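# Close a mailer box lid with all flaps tucked

## Task

Shut the mailer box lid so that all flaps sit inside the box walls and the lock tabs on the front flap are caught beneath the front wall's ledge. The box must stay roughly at its starting spot and orientation, no other object on the table may be in contact with it, and the closed state has to hold by itself once the robot lets go.

## Robot and tools

Robot: two xArm7-style arms with parallel-jaw grippers, named left_arm and right_arm. Each has 7 revolute joints in this column order: waist, shoulder, upper arm roll, elbow, forearm roll, wrist pitch, wrist roll. Base poses in the scene frame: left_arm at (-0.040, +0.417, 0) m, quat_wxyz (+1.000, 0, 0, -0.019); right_arm at (-0.047, -0.315, 0) m, quat_wxyz (+0.996, 0, 0, -0.091).

Scene frame: origin on the table surface midway between the arms, +x out over the table, +z up, left_arm on the +y side. The arm names do not tell you which side of a camera image an arm appears on. Gripper frame: fingers extend along +z and close along y. end_effector_position is the pinch point between closed pads, roughly 2 cm short of the fingertips; closing pushes the tips about 10 mm further along +z. Reported hand positions are approximate and worse at long reach.

execute_actions(actions, pictures). actions is a list holding at most one item, or empty. An empty list moves nothing and returns the state with images. An action item is {"rows": [...], "steps": n}: 1 to 15 rows, steps 1 to 15 (default 15), each step lasting 1/30 s; row k drives step k and the final row repeats for remaining steps. An action must be at least 8 steps. A wait item is {"steps": n} with n up to 300, counted from the previous result, and your reply time is included. pictures: true adds camera images to a non-empty call. A refused call sends nothing.

Row layout: one list of 16 numbers covering both arms, each within [-1, 1]: left_arm's 7 joint values then its gripper opening, then right_arm's 7 joint values then its opening. Always send all 16 even if one arm stays put. Joint values are offsets, not poses: scaled so 1.0 equals 2.036 rad, measured from the joint angles printed in the most recent result that lists them (before any such result, or for later calls in the same reply, from the arm's angles when the action begins). Every row is counted from that same reference, not from the row before, so an all-zero row pulls the arm back to the reference angles; it is not a pause. The opening value is absolute: +1 fully open, -1 closed.

Joint ranges (rad): waist -6.283 to 6.283, shoulder -2.059 to 2.094, upper arm roll -6.283 to 6.283, elbow -0.192 to 3.927, forearm roll -6.283 to 6.283, wrist pitch -1.693 to 3.142, wrist roll -6.283 to 6.283. Asking for more than 0.010 rad beyond a limit gets the call refused; the true limit may differ by up to 0.010 rad, and requests past it are clipped, reported by a "joint sent to its limit" line (possibly about an earlier action). Missing that line does not prove there is room left.

Motion limits: joint targets move at most 3.14 rad/s with about 0.16 s to accelerate, and all joints of an arm are timed to arrive together. Each step the target is kept within 0.623 rad of the measured angle, and targets that would shift the gripper more than 70 mm from where it is get scaled back. Big moves therefore need several calls.

Timing: each result is taken 8 steps before its action ends; those steps run while you reply. Arms keep heading to the last sent row until they have all nearly stopped or a step is HELD; after that only a new action pushes further. Fingers still in motion finish moving.

Result lines: the state line gives per arm end_effector_position (m), end_effector_quat_wxyz, and linear/angular velocities (m/s, rad/s) in the scene frame. Joint positions and Joint velocities list, per arm, the 7 joints (rad, rad/s) then the finger pad gap (m, m/s; 0.084 m is fully open). grip_measured is the measured opening on the command scale. HELD marks steps where all or part of your row was not sent. "joint command not followed" means a clearance check changed or blocked joint targets on some steps; the rest of the row still ran. MOTOR HOT appears from 65 °C; at 80 °C an OVER-TEMPERATURE FAULT brakes that arm until it cools. A TORQUE FAULT occurs when contact torque hits a joint's load limit (N m: waist 45, shoulder 45, upper arm roll 27, elbow 27, forearm roll 27, wrist pitch 18, wrist roll 18, including held weight): the arm backs that joint off, holds 10 s and drops the remainder of the call.

Gripping: command an opening well below grip_measured to squeeze; the gap sets the force, up to about 24 N per pad for items up to about 6 cm wide. Echoing grip_measured still presses lightly; wide items may slip. Fast closes can hit harder. Occasional brief tugs on held parts may happen.

zoom_image(camera, region): enlarges part of a camera's latest image; region is [x0, y0, x1, y1] in pixels from the top-left, no more than 504 by 504. Cameras (672x504 each): cam_head_left, cam_head_right, cam_high, cam_low, cam_left_wrist, cam_right_wrist. Wrist camera frame: +z forward, +x right, +y down in the image.

show_instructions(): shows the reference images; moves nothing. read_manual(section): returns URDF licence text ("licences"). finished_scene(scene): ends the current scene by its number and reports success; irreversible. Replying without any tool call ends everything.

Avoid: knocking anything off the table, arms colliding or pressing on each other, hard pushes, slams, drops, long loaded holds that heat motors, and leaving the lid held shut only by a gripper.

Each tool is called after "Call:" as a command line: name --argument value for each argument, lists and objects as JSON in quotes; but a table of rows of numbers goes row by row, as --pt "numbers of a row", without its own name.

Reference images:

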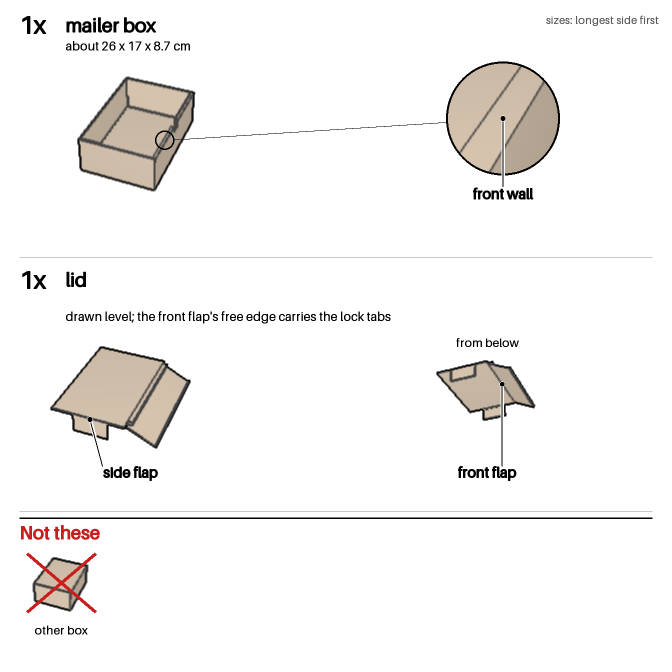

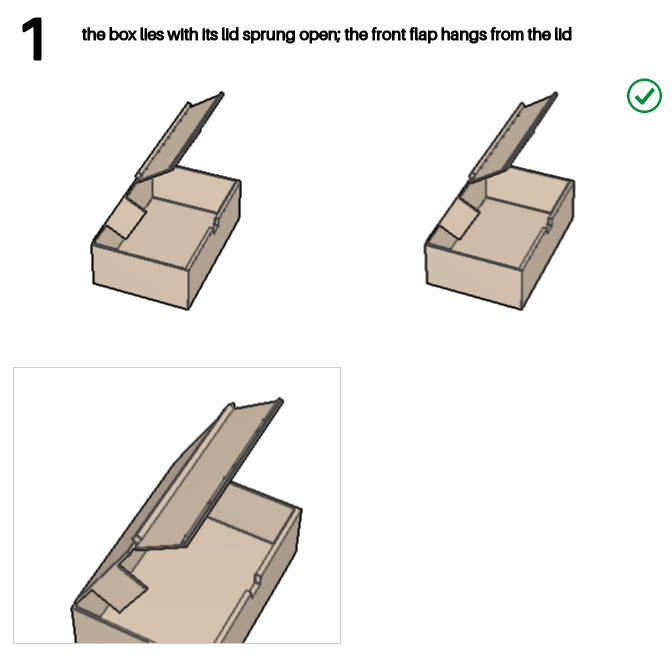

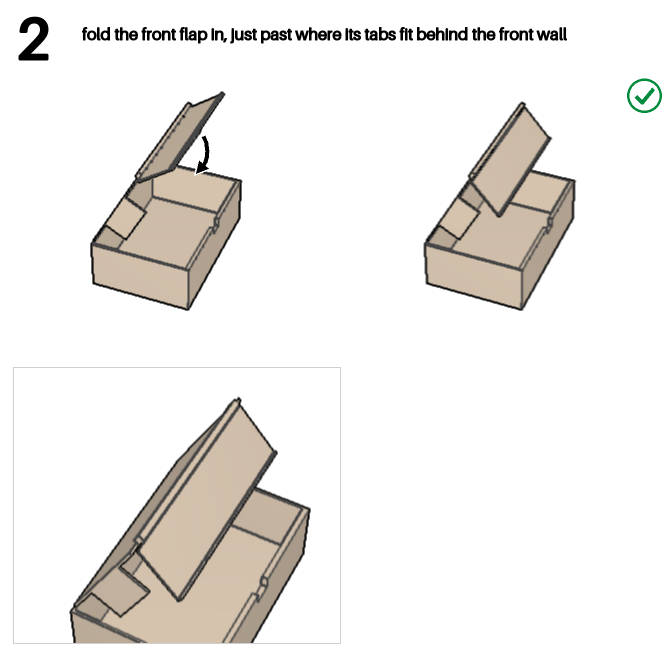

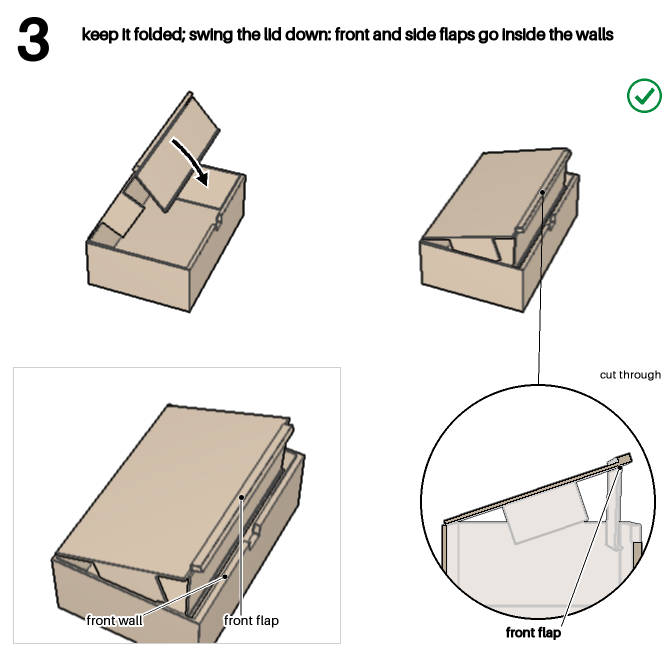

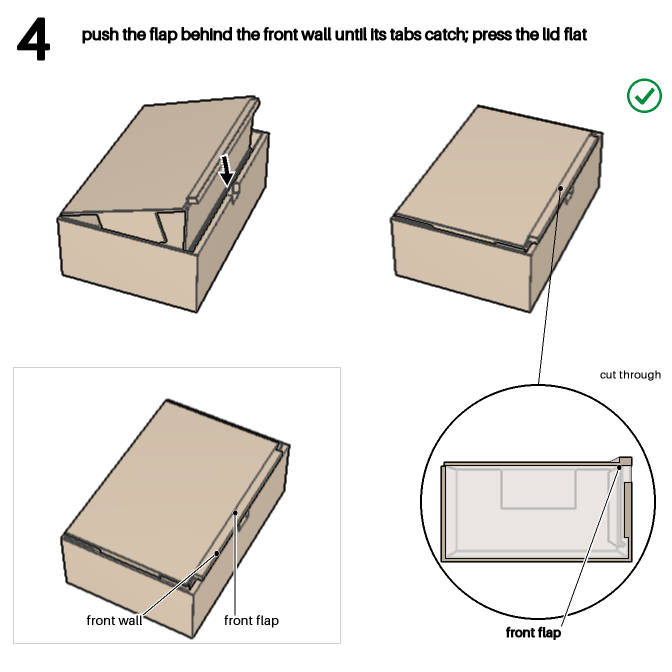

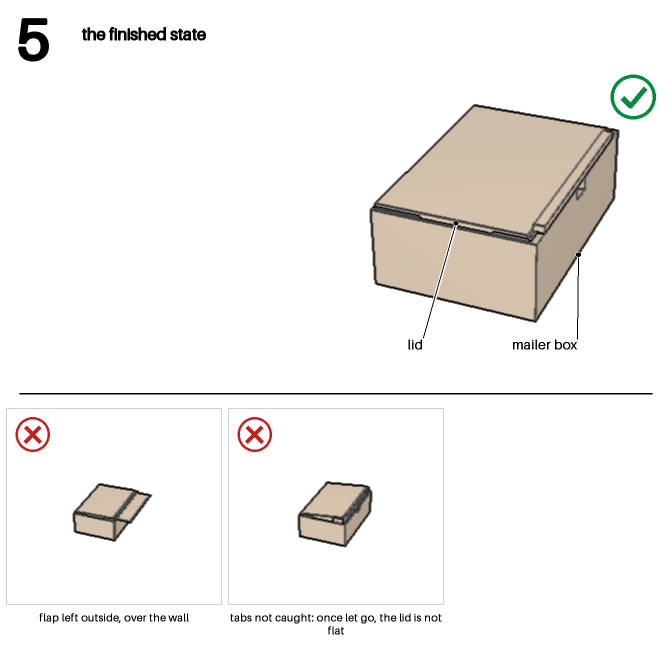

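## Session

Call:
execute_actions --actions '[]'

Scene clock: 0.00 s of 4240.00 s.
left_arm: end_effector_position=(+0.3611, +0.4024, +0.2526) grip_measured=+1.00 end_effector_quat_wxyz=(-0.001, +1.000, -0.018, +0.003) end_effector_velocity=(-0.000, -0.001, -0.000) end_effector_angular_velocity=(-0.001, +0.000, -0.004) | right_arm: end_effector_position=(+0.3459, -0.3888, +0.2505) grip_measured=+1.00 end_effector_quat_wxyz=(-0.000, +0.996, -0.093, +0.001) end_effector_velocity=(-0.000, +0.000, -0.000) end_effector_angular_velocity=(+0.000, +0.001, +0.001)
Joint positions: left_arm=[-0.001 -0.253  0.     0.923  0.002  1.169 -0.002  0.084] | right_arm=[-0.002 -0.251 -0.003  0.92   0.     1.169 -0.001  0.084]
Joint velocities: left_arm=[-0.002  0.    -0.    -0.    -0.001 -0.     0.001 -0.   ] | right_arm=[ 0.     0.     0.    -0.    -0.     0.001 -0.     0.   ]

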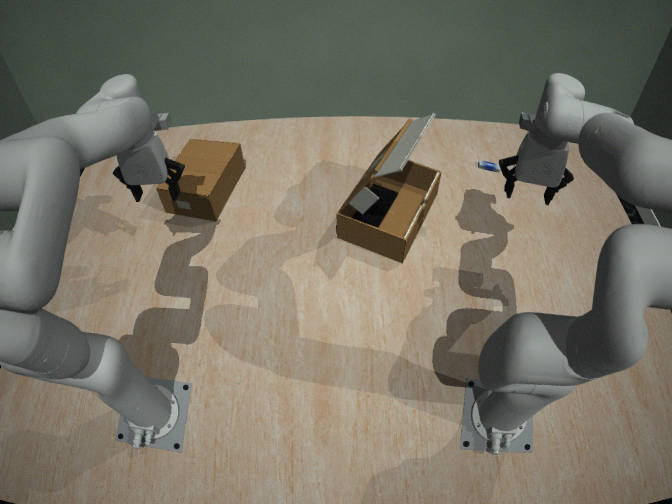

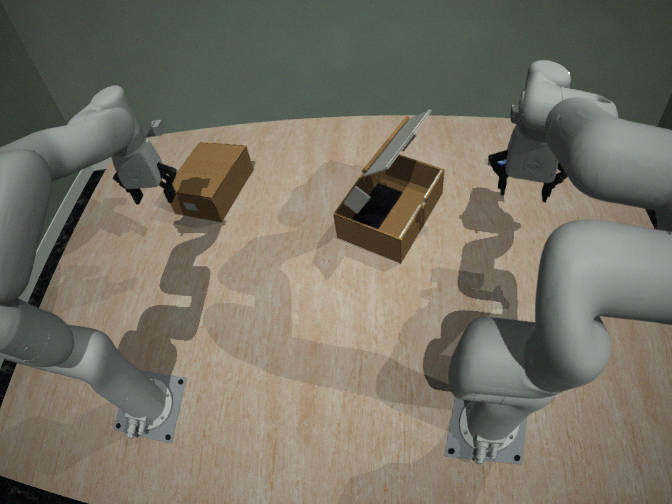

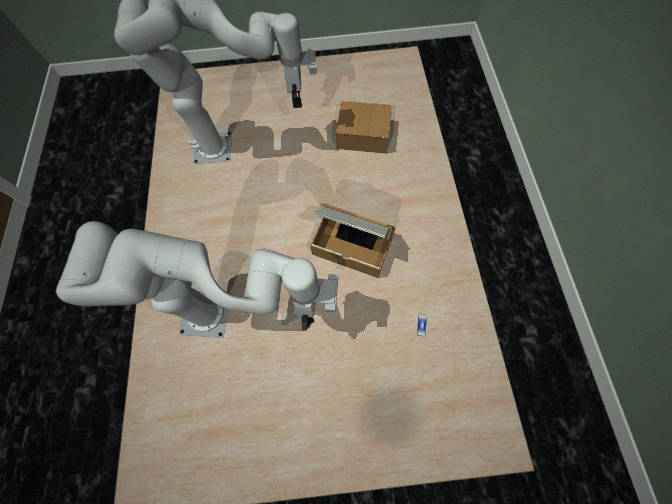

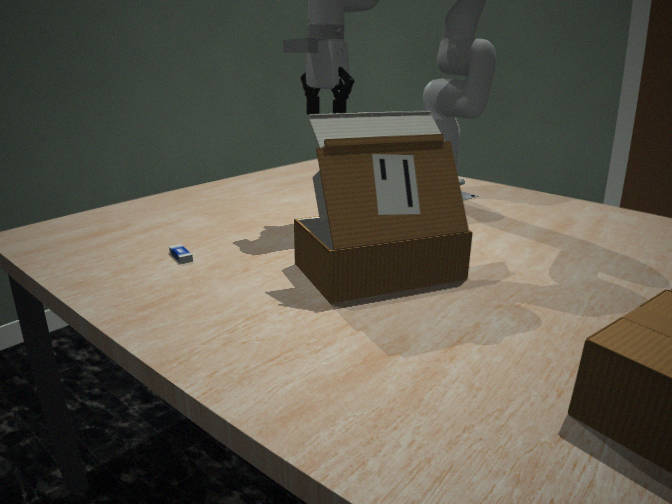

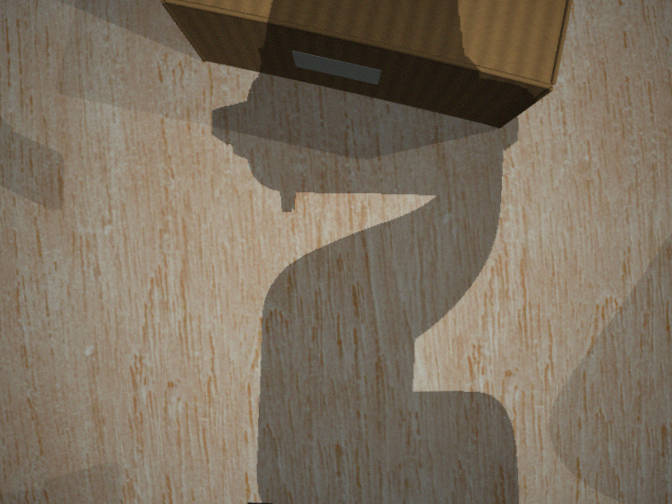

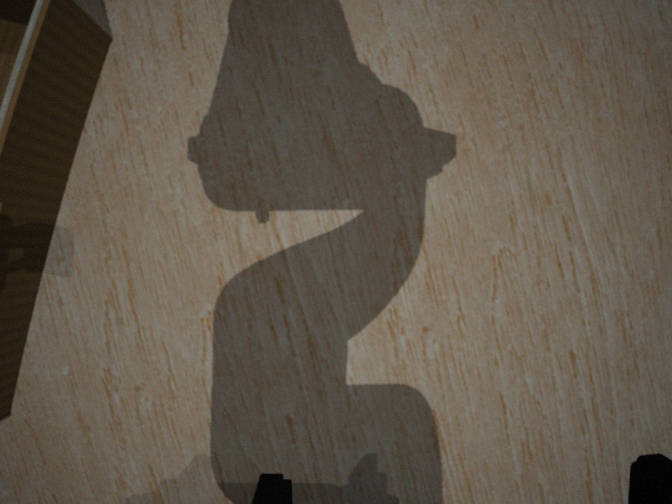

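Call:
execute_actions --actions '[{"rows":[[-0.359,0.351,0,0.293,0,-0.35,0,-1,0.157,0.208,0,0.301,0,0.094,1,-1]]}]'

Call:
execute_actions --actions '[{"steps":45}]' --pictures true

Scene clock: 2.60 s of 4240.00 s.
left_arm: end_effector_position=(+0.4168, +0.3467, +0.2605) grip_measured=-0.12 end_effector_quat_wxyz=(+0.004, +0.995, -0.076, +0.058) end_effector_velocity=(+0.265, -0.354, +0.012) end_effector_angular_velocity=(-0.082, -0.532, -0.668) | right_arm: end_effector_position=(+0.3925, -0.3543, +0.2714) grip_measured=-0.12 end_effector_quat_wxyz=(-0.000, +0.990, -0.143, +0.001) end_effector_velocity=(+0.279, +0.276, +0.113) end_effector_angular_velocity=(-0.002, -0.009, -0.698)
Joint positions: left_arm=[-0.117 -0.137  0.     1.031  0.002  1.052 -0.002  0.039] | right_arm=[ 0.094 -0.123 -0.003  1.107  0.     1.227  0.197  0.039]
Joint velocities: left_arm=[-0.656  0.65  -0.011  0.543 -0.001 -0.645  0.    -0.217] | right_arm=[ 0.624  0.792  0.053  1.151  0.004  0.349  1.373 -0.215]
Steps of this call (steps 1 to 71: nothing new was sent; steps 72 to 78: the first 7 steps of this action). Readings (joint positions):
72: left_arm=[-0.002 -0.252 0.000 0.924 0.002 1.168 -0.003] | right_arm=[-0.002 -0.251 -0.003 0.921 0.000 1.169 -0.001]
73: left_arm=[-0.007 -0.247 0.002 0.929 0.002 1.162 -0.003] | right_arm=[0.002 -0.246 -0.004 0.927 0.000 1.172 0.007]
75: left_arm=[-0.047 -0.206 0.006 0.969 0.002 1.120 -0.003] | right_arm=[0.029 -0.209 -0.008 0.980 -0.000 1.190 0.065]
78: the state above

Scene clock: 4.10 s of 4240.00 s.
left_arm: end_effector_position=(+0.4771, -0.0823, +0.2411) grip_measured=-1.00 end_effector_quat_wxyz=(+0.111, +0.886, -0.358, +0.275) end_effector_velocity=(-0.001, -0.001, -0.000) end_effector_angular_velocity=(-0.001, -0.001, -0.002) | right_arm: end_effector_position=(+0.4771, -0.2445, +0.2993) grip_measured=-1.00 end_effector_quat_wxyz=(-0.000, -0.581, +0.814, -0.000) end_effector_velocity=(+0.000, +0.001, +0.000) end_effector_angular_velocity=(-0.000, -0.001, +0.002)
Joint positions: left_arm=[-0.732  0.461  0.     1.519  0.002  0.457 -0.003  0.   ] | right_arm=[ 0.318  0.173 -0.003  1.533  0.     1.36   2.034  0.   ]
Joint velocities: left_arm=[-0.003  0.002  0.001  0.001 -0.    -0.002  0.     0.   ] | right_arm=[ 0.001 -0.     0.    -0.    -0.    -0.001 -0.     0.   ]
Kept back: nothing.
Steps of this call (steps 1 to 8: the last 8 steps of your previous action; steps 9 to 45: the robot went on to your last target). Readings (joint positions):
1: left_arm=[-0.139 -0.115 0.000 1.049 0.002 1.031 -0.002] | right_arm=[0.115 -0.097 -0.002 1.144 0.000 1.238 0.245]
2: left_arm=[-0.160 -0.094 0.001 1.066 0.002 1.009 -0.002] | right_arm=[0.134 -0.072 -0.002 1.180 0.000 1.250 0.295]
4: left_arm=[-0.204 -0.051 0.001 1.101 0.002 0.967 -0.002] | right_arm=[0.170 -0.022 -0.003 1.251 0.000 1.272 0.407]
8: left_arm=[-0.289 0.032 0.000 1.168 0.002 0.885 -0.002] | right_arm=[0.240 0.069 -0.003 1.383 0.000 1.313 0.691]
45: the state above

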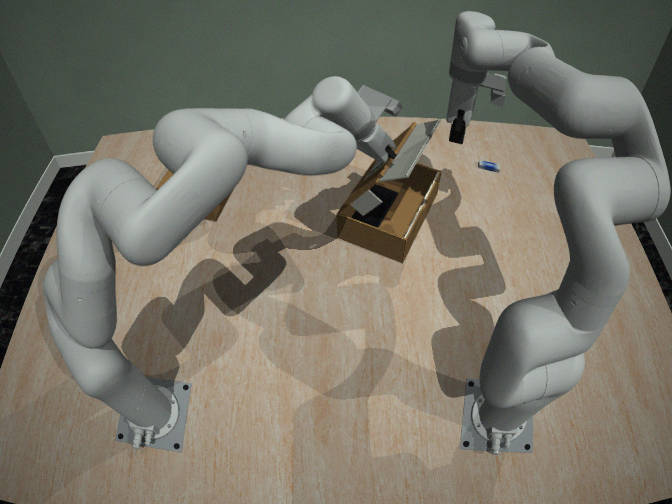

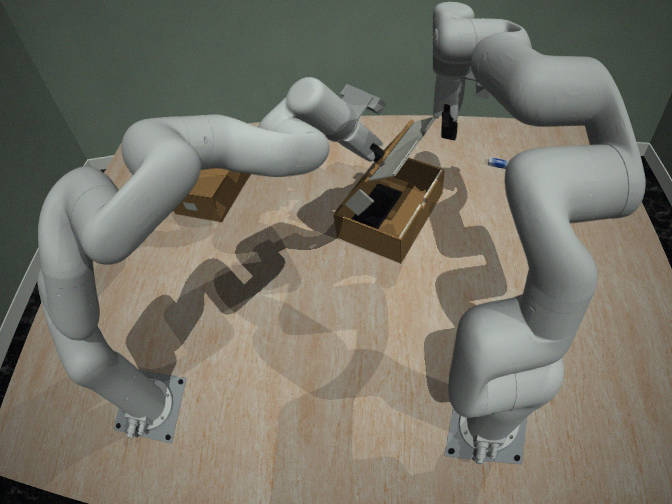

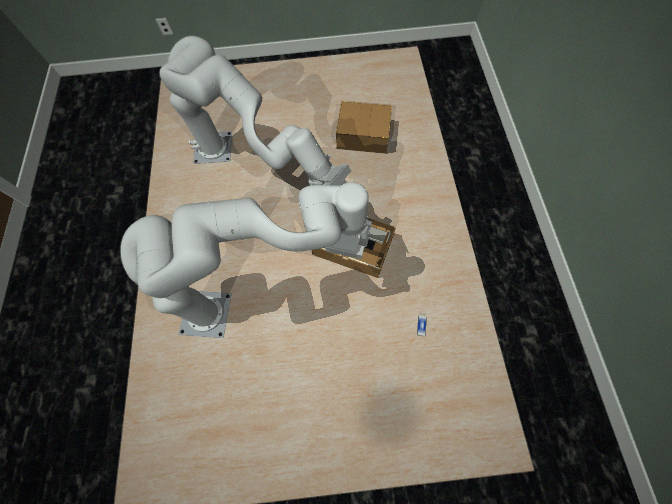

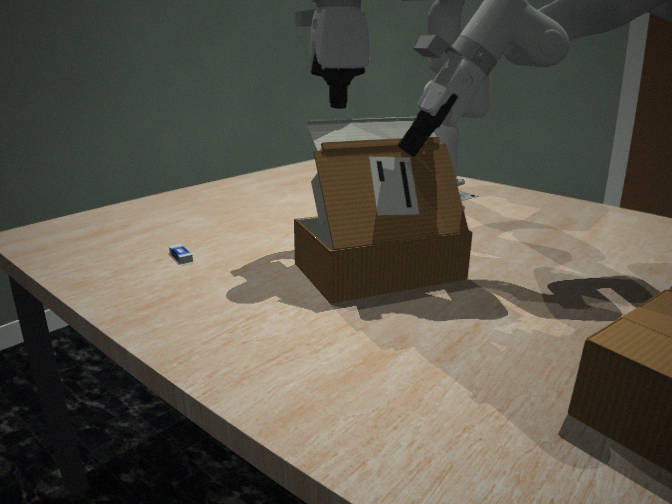

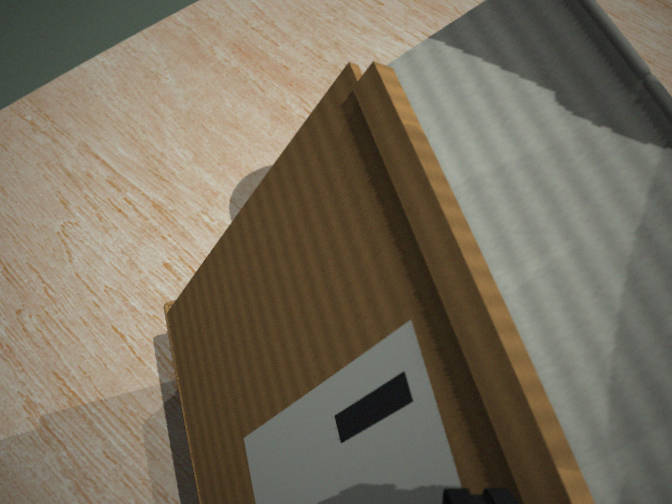

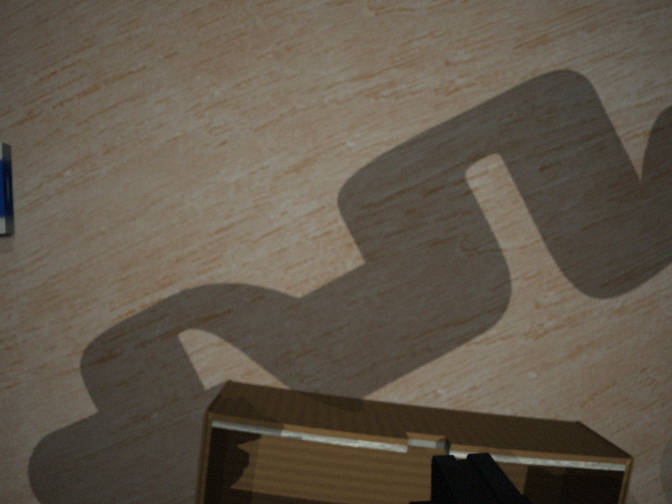

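Call:
execute_actions --actions '[{"rows":[[0,0.016,0,0,0,0,0,-1,0,0,0,0,0,0,0.057,-1],[0,0.016,0,0,0,0,0,-1,0,0,0,0,0,0,0.057,-1],[0,0.016,0,0,0,0,0,-1,0,0,0,0,0,0,0.057,-1],[0,0.016,0,0,0,0,0,-1,0,0,0,0,0,0,0.057,-1],[0,0.032,0,0,0,0,0,-1,0,0,0,0,0,0,0.057,-1],[0,0.032,0,0,0,0,0,-1,0,0,0,0,0,0,0.057,-1],[0,0.032,0,0,0,0,0,-1,0,0,0,0,0,0,0.057,-1],[0,0.032,0,0,0,0,0,-1,0,0,0,0,0,0,0.057,-1],[0,0.048,0,0,0,0,0,-1,0,0,0,0,0,0,0.057,-1]]}]'

Call:
execute_actions --actions '[{"steps":20}]' --pictures true

Scene clock: 4.77 s of 4240.00 s.
left_arm: end_effector_position=(+0.4760, -0.0811, +0.2119) grip_measured=-1.00 end_effector_quat_wxyz=(+0.103, +0.891, -0.360, +0.257) end_effector_velocity=(-0.010, +0.011, -0.195) end_effector_angular_velocity=(+0.188, +0.195, +0.001) | right_arm: end_effector_position=(+0.4770, -0.2445, +0.2993) grip_measured=-1.00 end_effector_quat_wxyz=(-0.000, -0.540, +0.841, -0.000) end_effector_velocity=(-0.000, +0.001, -0.000) end_effector_angular_velocity=(-0.001, +0.001, -0.244)
Joint positions: left_arm=[-0.732  0.502  0.     1.519  0.002  0.457 -0.002  0.   ] | right_arm=[ 0.318  0.173 -0.003  1.533  0.     1.36   2.132  0.   ]
Joint velocities: left_arm=[-0.     0.272  0.001  0.001 -0.     0.    -0.     0.   ] | right_arm=[ 0.002 -0.    -0.    -0.    -0.     0.001  0.246  0.   ]
Steps of this call (steps 1 to 13: the robot went on to your last target; steps 14 to 20: the first 7 steps of this action). Readings (joint positions):
14: left_arm=[-0.732 0.462 0.000 1.520 0.002 0.457 -0.002] | right_arm=[0.318 0.173 -0.003 1.533 0.000 1.360 2.035]
15: left_arm=[-0.732 0.465 0.000 1.521 0.002 0.456 -0.002] | right_arm=[0.318 0.173 -0.003 1.533 0.000 1.360 2.042]
17: left_arm=[-0.732 0.478 0.000 1.521 0.002 0.456 -0.002] | right_arm=[0.318 0.173 -0.003 1.533 0.000 1.360 2.085]
20: the state above

Scene clock: 5.43 s of 4240.00 s.
left_arm: end_effector_position=(+0.4729, -0.0782, +0.1714) grip_measured=-1.00 end_effector_quat_wxyz=(+0.093, +0.898, -0.363, +0.231) end_effector_velocity=(-0.001, +0.001, -0.003) end_effector_angular_velocity=(+0.004, +0.004, +0.000) | right_arm: end_effector_position=(+0.4771, -0.2445, +0.2993) grip_measured=-1.00 end_effector_quat_wxyz=(-0.000, -0.533, +0.846, -0.000) end_effector_velocity=(+0.000, +0.001, +0.001) end_effector_angular_velocity=(+0.001, -0.003, +0.002)
Joint positions: left_arm=[-0.732  0.559  0.     1.52   0.002  0.457 -0.003  0.   ] | right_arm=[ 0.318  0.173 -0.003  1.533  0.     1.36   2.15   0.   ]
Joint velocities: left_arm=[-0.     0.003  0.    -0.002 -0.     0.001  0.     0.   ] | right_arm=[ 0.002 -0.002 -0.     0.     0.001 -0.001 -0.     0.   ]
Kept back: nothing.
Steps of this call (steps 1 to 8: the last 8 steps of your previous action; steps 9 to 20: the robot went on to your last target). Readings (joint positions):
1: left_arm=[-0.732 0.511 0.000 1.519 0.002 0.457 -0.002] | right_arm=[0.318 0.173 -0.003 1.533 0.000 1.360 2.139]
2: left_arm=[-0.731 0.518 0.000 1.518 0.002 0.457 -0.003] | right_arm=[0.318 0.173 -0.003 1.533 0.000 1.360 2.143]
4: left_arm=[-0.732 0.534 0.000 1.519 0.002 0.457 -0.002] | right_arm=[0.318 0.173 -0.003 1.533 0.000 1.360 2.147]
8: left_arm=[-0.732 0.557 0.000 1.517 0.002 0.457 -0.003] | right_arm=[0.318 0.173 -0.003 1.533 0.000 1.360 2.150]
20: the state above

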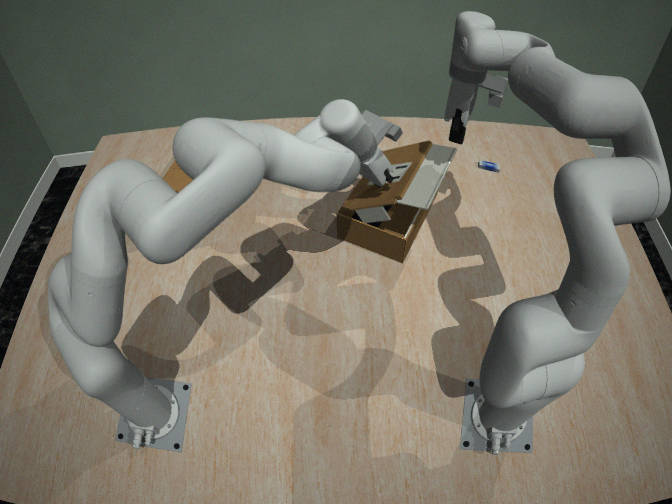

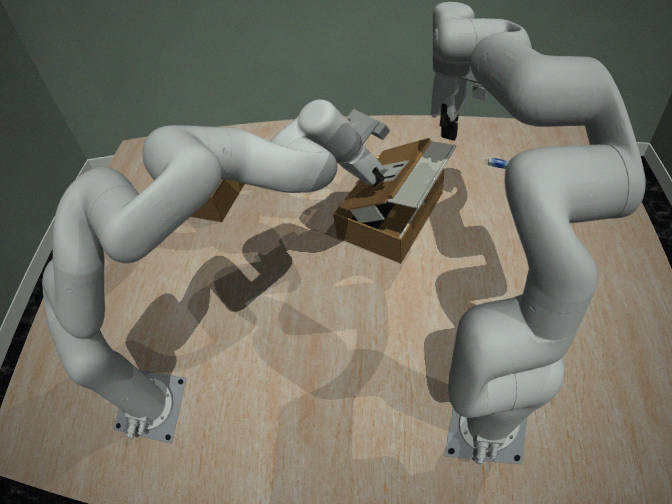

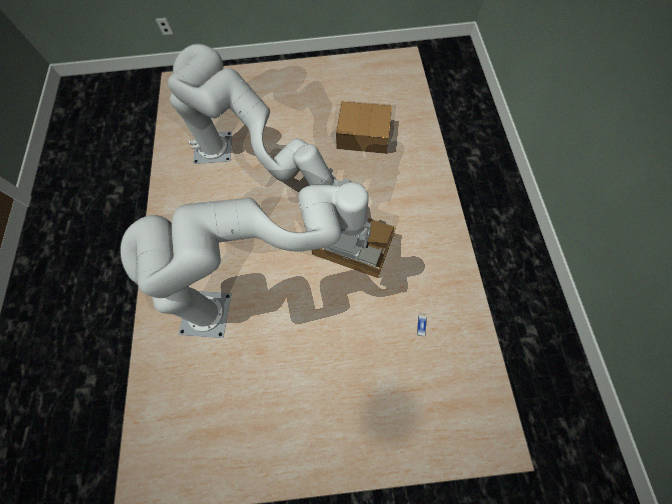

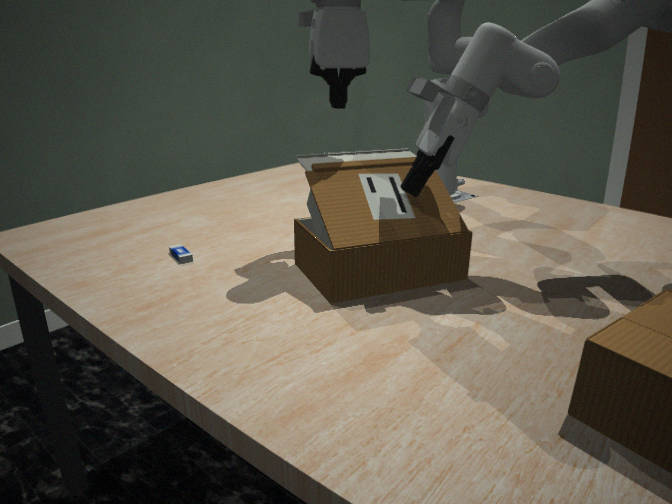

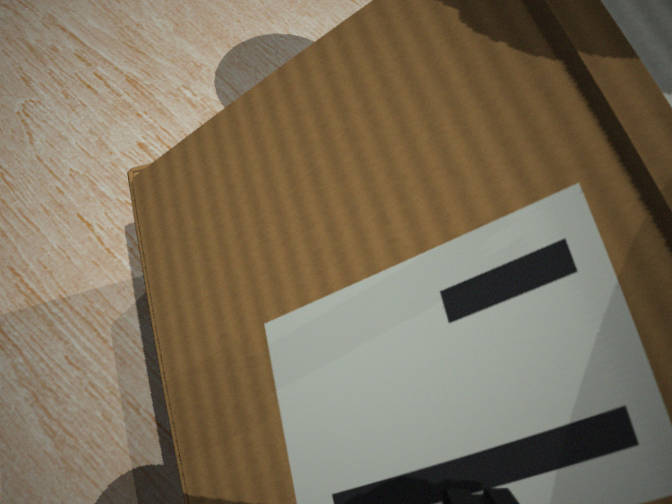

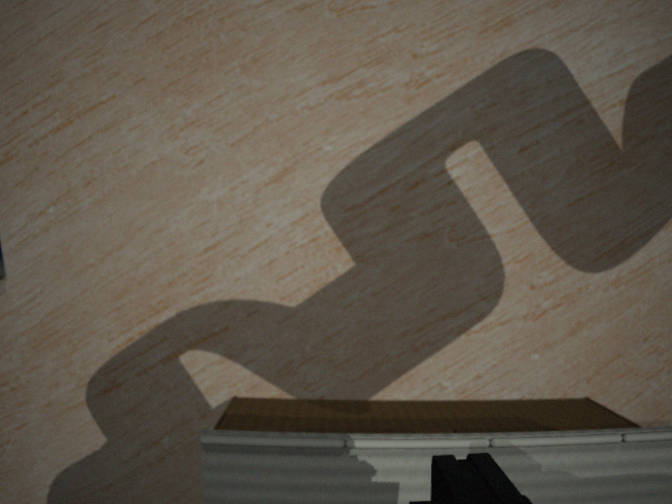

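Call:
execute_actions --actions '[{"rows":[[0,0,0,0,0,0,0,-1,0.039,0.016,0,-0.05,0,-0.066,0.039,-1],[0,0,0,0,0,0,0,-1,0.039,0.016,0,-0.05,0,-0.066,0.039,-1],[0,0,0,0,0,0,0,-1,0.039,0.016,0,-0.05,0,-0.066,0.039,-1],[0,0,0,0,0,0,0,-1,0.039,0.016,0,-0.05,0,-0.066,0.039,-1],[0,0,0,0,0,0,0,-1,0.039,0.016,0,-0.05,0,-0.066,0.039,-1],[0,0,0,0,0,0,0,-1,0.039,0.016,0,-0.05,0,-0.066,0.039,-1],[0,0,0,0,0,0,0,-1,0.039,0.03,0,-0.1,0,-0.13,0.039,-1],[0,0,0,0,0,0,0,-1,0.039,0.03,0,-0.1,0,-0.13,0.039,-1],[0,0,0,0,0,0,0,-1,0.039,0.03,0,-0.1,0,-0.13,0.039,-1],[0,0,0,0,0,0,0,-1,0.039,0.03,0,-0.1,0,-0.13,0.039,-1],[0,0,0,0,0,0,0,-1,0.039,0.03,0,-0.1,0,-0.13,0.039,-1],[0,0,0,0,0,0,0,-1,0.039,0.047,0,-0.151,0,-0.198,0.039,-1]]}]'

Call:
execute_actions --actions '[{"steps":25}]' --pictures true

Scene clock: 6.50 s of 4240.00 s.
left_arm: end_effector_position=(+0.4729, -0.0782, +0.1713) grip_measured=-1.00 end_effector_quat_wxyz=(+0.093, +0.898, -0.363, +0.231) end_effector_velocity=(+0.000, +0.000, +0.000) end_effector_angular_velocity=(-0.000, -0.001, -0.001) | right_arm: end_effector_position=(+0.4741, -0.2048, +0.2519) grip_measured=-1.00 end_effector_quat_wxyz=(-0.005, -0.536, +0.844, +0.002) end_effector_velocity=(-0.053, +0.173, -0.213) end_effector_angular_velocity=(-0.008, +0.159, +0.155)
Joint positions: left_arm=[-0.732  0.559  0.     1.519  0.002  0.457 -0.002  0.   ] | right_arm=[0.387 0.204 0.002 1.441 0.001 1.248 2.217 0.   ]
Joint velocities: left_arm=[ 0.    -0.     0.     0.    -0.    -0.     0.001  0.   ] | right_arm=[ 0.238  0.159  0.099 -0.37   0.007 -0.371  0.177  0.   ]
Steps of this call (steps 1 to 15: the robot went on to your last target; steps 16 to 25: nothing new was sent; steps 26 to 32: the first 7 steps of this action). Readings (joint positions):
26: left_arm=[-0.732 0.559 0.000 1.519 0.002 0.457 -0.003] | right_arm=[0.318 0.173 -0.003 1.532 0.000 1.360 2.151]
27: left_arm=[-0.732 0.559 0.000 1.519 0.002 0.457 -0.003] | right_arm=[0.321 0.173 -0.005 1.529 -0.000 1.352 2.155]
29: left_arm=[-0.732 0.559 0.000 1.519 0.002 0.457 -0.002] | right_arm=[0.346 0.181 -0.009 1.498 -0.000 1.305 2.183]
32: the state above

Scene clock: 7.33 s of 4240.00 s.
left_arm: end_effector_position=(+0.4729, -0.0782, +0.1714) grip_measured=-1.00 end_effector_quat_wxyz=(+0.093, +0.898, -0.363, +0.231) end_effector_velocity=(+0.000, +0.000, +0.000) end_effector_angular_velocity=(+0.000, -0.000, -0.000) | right_arm: end_effector_position=(+0.4699, -0.2032, +0.1506) grip_measured=-1.00 end_effector_quat_wxyz=(+0.000, -0.533, +0.846, -0.000) end_effector_velocity=(-0.002, +0.000, -0.002) end_effector_angular_velocity=(-0.001, +0.006, +0.001)
Joint positions: left_arm=[-0.732  0.559  0.     1.52   0.002  0.457 -0.003  0.   ] | right_arm=[ 0.397  0.268 -0.003  1.226  0.     0.957  2.23   0.   ]
Joint velocities: left_arm=[-0. -0.  0.  0.  0.  0.  0.  0.] | right_arm=[ 0.001  0.001  0.    -0.003 -0.     0.001  0.     0.   ]
Kept back: nothing.
Steps of this call (steps 1 to 8: the last 8 steps of your previous action; steps 9 to 25: the robot went on to your last target). Readings (joint positions):
1: left_arm=[-0.732 0.559 0.000 1.519 0.002 0.457 -0.002] | right_arm=[0.393 0.208 0.004 1.429 0.001 1.232 2.221]
2: left_arm=[-0.732 0.559 0.000 1.519 0.002 0.457 -0.002] | right_arm=[0.396 0.211 0.003 1.414 0.001 1.206 2.224]
4: left_arm=[-0.732 0.559 0.000 1.520 0.002 0.457 -0.002] | right_arm=[0.396 0.221 -0.002 1.373 0.000 1.150 2.227]
8: left_arm=[-0.732 0.559 0.000 1.519 0.002 0.457 -0.003] | right_arm=[0.396 0.245 -0.005 1.294 -0.000 1.046 2.229]
25: the state above

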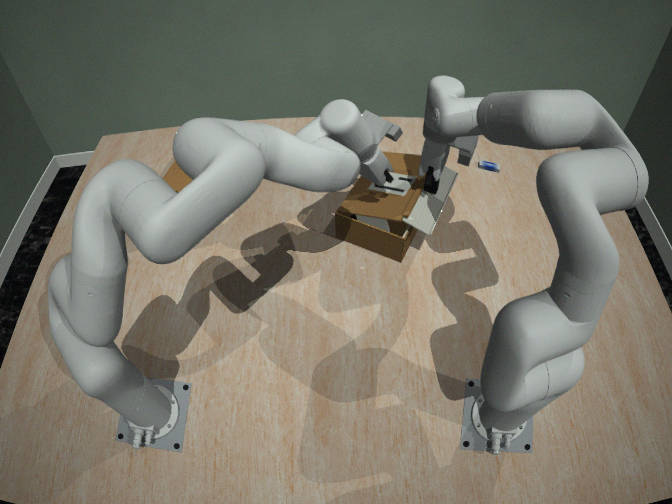

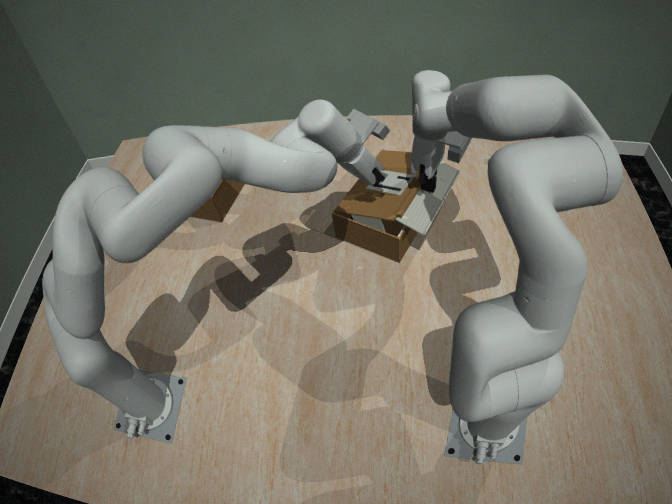

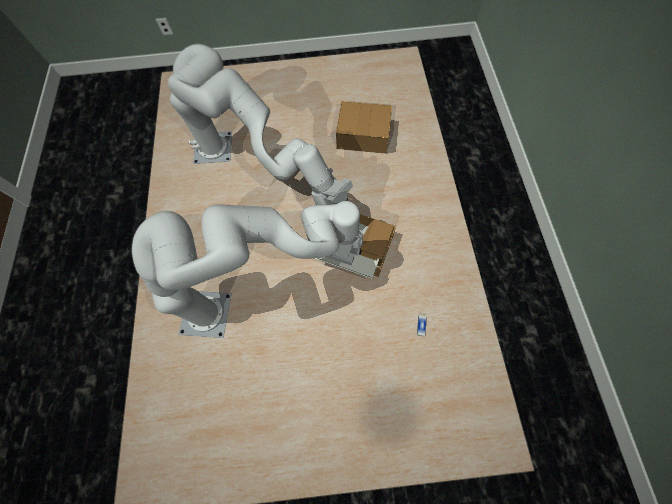

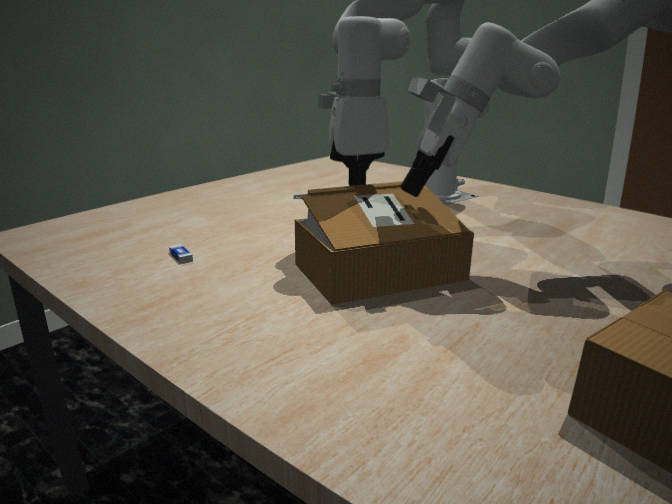

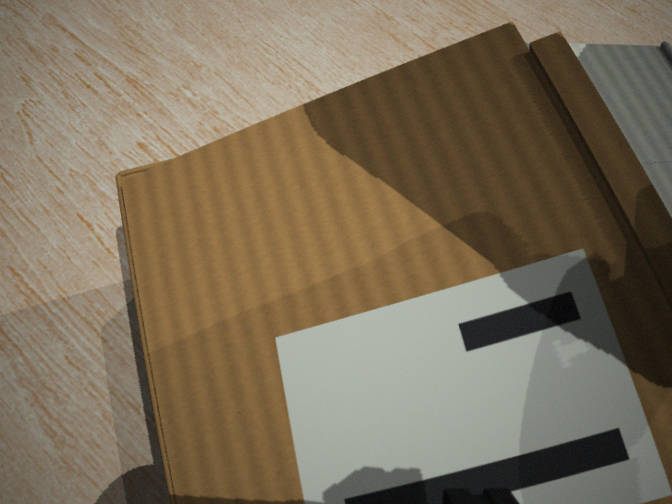

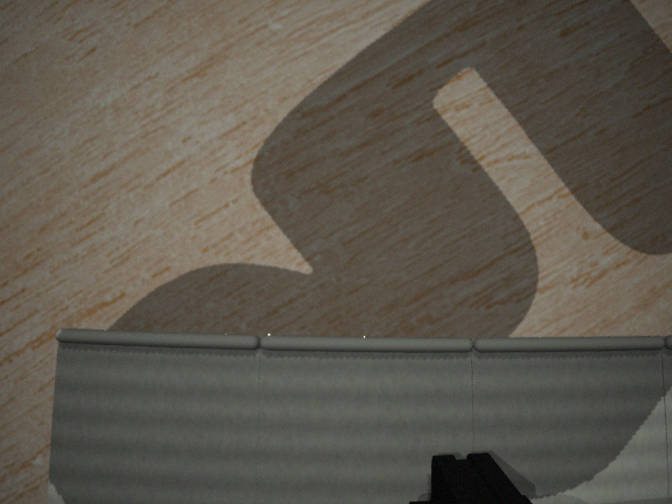

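Call:
execute_actions --actions '[{"rows":[[0,0.031,0,0,0,0,0,-1,0,0,0,0,0,0,0,-1],[0,0.031,0,0,0,0,0,-1,0,0,0,0,0,0,0,-1],[0,0.031,0,0,0,0,0,-1,0,0,0,0,0,0,0,-1],[0,0.031,0,0,0,0,0,-1,0,0,0,0,0,0,0,-1],[0,0.031,0,0,0,0,0,-1,0,0,0,0,0,0,0,-1],[0,0.031,0,0,0,0,0,-1,0,0,0,0,0,0,0,-1],[0,0.031,0,0,0,0,0,-1,0,0,0,0,0,0,0,-1],[0,0.031,0,0,0,0,0,-1,-0.172,0,0,0,0.25,0,-0.25,-1]]}]'

Call:
execute_actions --actions '[{"steps":30}]' --pictures true

Scene clock: 8.80 s of 4240.00 s.
left_arm: end_effector_position=(+0.4670, -0.0723, +0.1273) grip_measured=-1.00 end_effector_quat_wxyz=(+0.081, +0.905, -0.365, +0.203) end_effector_velocity=(-0.032, +0.031, -0.141) end_effector_angular_velocity=(+0.161, +0.167, -0.001) | right_arm: end_effector_position=(+0.4697, -0.2034, +0.1503) grip_measured=-1.00 end_effector_quat_wxyz=(-0.000, -0.533, +0.846, -0.000) end_effector_velocity=(+0.002, +0.003, +0.001) end_effector_angular_velocity=(+0.004, -0.006, +0.003)
Joint positions: left_arm=[-0.731  0.618  0.001  1.516  0.002  0.457 -0.003  0.   ] | right_arm=[ 0.397  0.268 -0.003  1.225  0.     0.958  2.23   0.   ]
Joint velocities: left_arm=[ 0.     0.158 -0.001 -0.054 -0.     0.02   0.001  0.   ] | right_arm=[ 0.001  0.002  0.003  0.004  0.002 -0.004 -0.     0.   ]
Steps of this call (steps 1 to 15: the robot went on to your last target; steps 16 to 37: nothing new was sent; steps 38 to 44: the first 7 steps of this action). Readings (joint positions):
38: left_arm=[-0.732 0.559 0.000 1.520 0.002 0.457 -0.003] | right_arm=[0.397 0.268 -0.003 1.225 0.000 0.957 2.230]
39: left_arm=[-0.732 0.563 0.000 1.521 0.002 0.456 -0.003] | right_arm=[0.397 0.268 -0.003 1.225 0.000 0.957 2.230]
41: left_arm=[-0.732 0.587 0.000 1.524 0.002 0.455 -0.002] | right_arm=[0.397 0.268 -0.003 1.226 0.000 0.957 2.230]
44: the state above

Scene clock: 9.80 s of 4240.00 s.
left_arm: end_effector_position=(+0.4675, -0.0731, +0.1266) grip_measured=-1.00 end_effector_quat_wxyz=(+0.082, +0.905, -0.365, +0.203) end_effector_velocity=(+0.001, +0.001, -0.000) end_effector_angular_velocity=(+0.001, -0.001, +0.001) | right_arm: end_effector_position=(+0.4992, -0.3105, +0.1673) grip_measured=-1.00 end_effector_quat_wxyz=(+0.145, -0.463, +0.862, +0.146) end_effector_velocity=(+0.000, -0.001, +0.001) end_effector_angular_velocity=(+0.001, -0.001, -0.002)
Joint positions: left_arm=[-0.732  0.622  0.     1.52   0.002  0.457 -0.003  0.   ] | right_arm=[ 0.047  0.268 -0.003  1.226  0.509  0.957  1.721  0.   ]
Joint velocities: left_arm=[ 0.001  0.     0.001 -0.001  0.001 -0.     0.     0.   ] | right_arm=[-0.002 -0.002 -0.001 -0.     0.001  0.001 -0.001  0.   ]
Kept back: nothing.
Steps of this call (steps 1 to 8: the last 8 steps of your previous action; steps 9 to 30: the robot went on to your last target). Readings (joint positions):
1: left_arm=[-0.731 0.622 0.000 1.515 0.002 0.457 -0.003] | right_arm=[0.397 0.268 -0.003 1.226 0.001 0.957 2.229]
2: left_arm=[-0.732 0.622 0.000 1.517 0.002 0.457 -0.003] | right_arm=[0.393 0.268 -0.002 1.226 0.008 0.957 2.221]
4: left_arm=[-0.732 0.621 0.000 1.519 0.002 0.457 -0.002] | right_arm=[0.356 0.268 0.006 1.226 0.068 0.957 2.160]
8: left_arm=[-0.732 0.621 0.000 1.520 0.002 0.457 -0.003] | right_arm=[0.207 0.268 -0.007 1.226 0.274 0.957 1.956]
30: the state above

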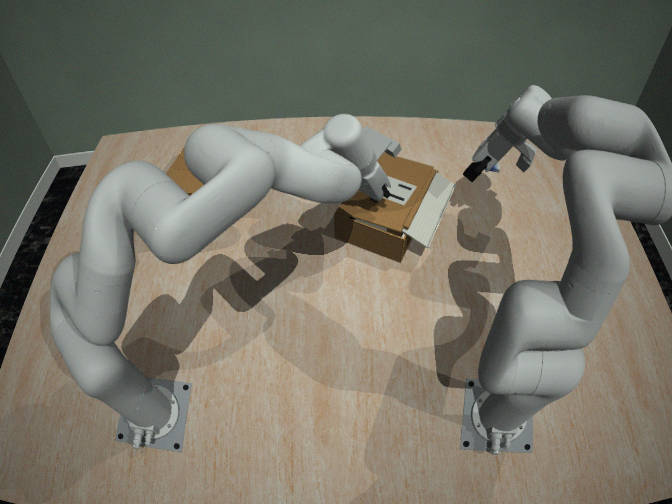

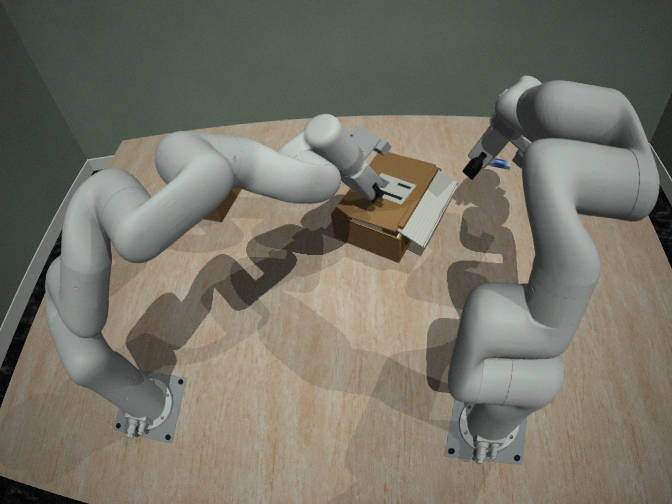

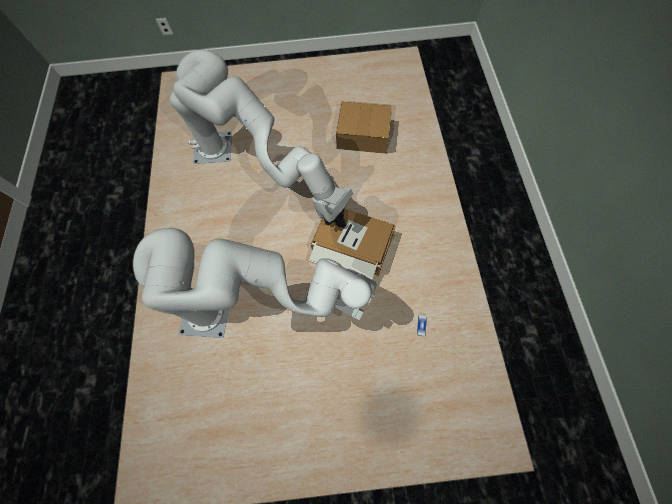

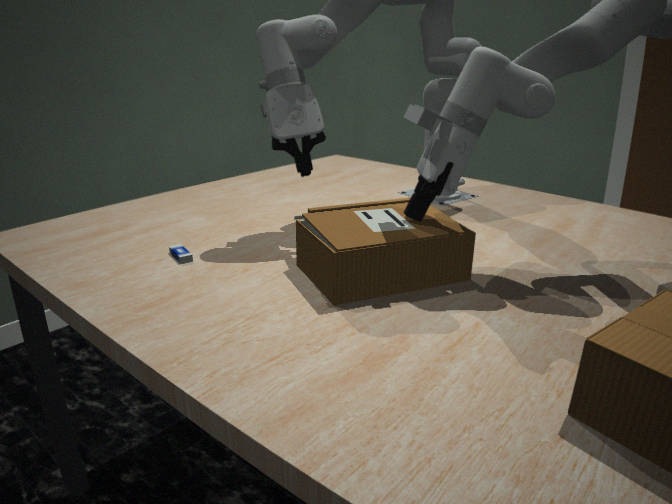

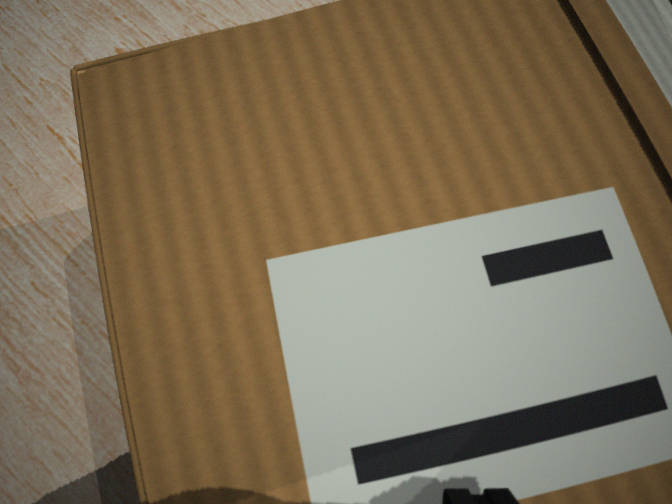

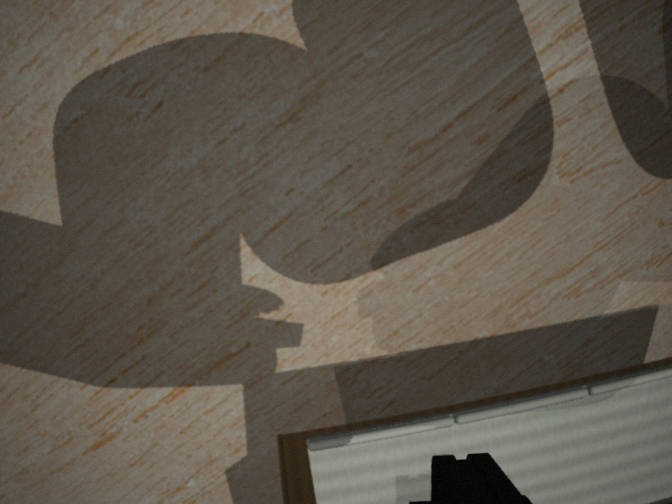

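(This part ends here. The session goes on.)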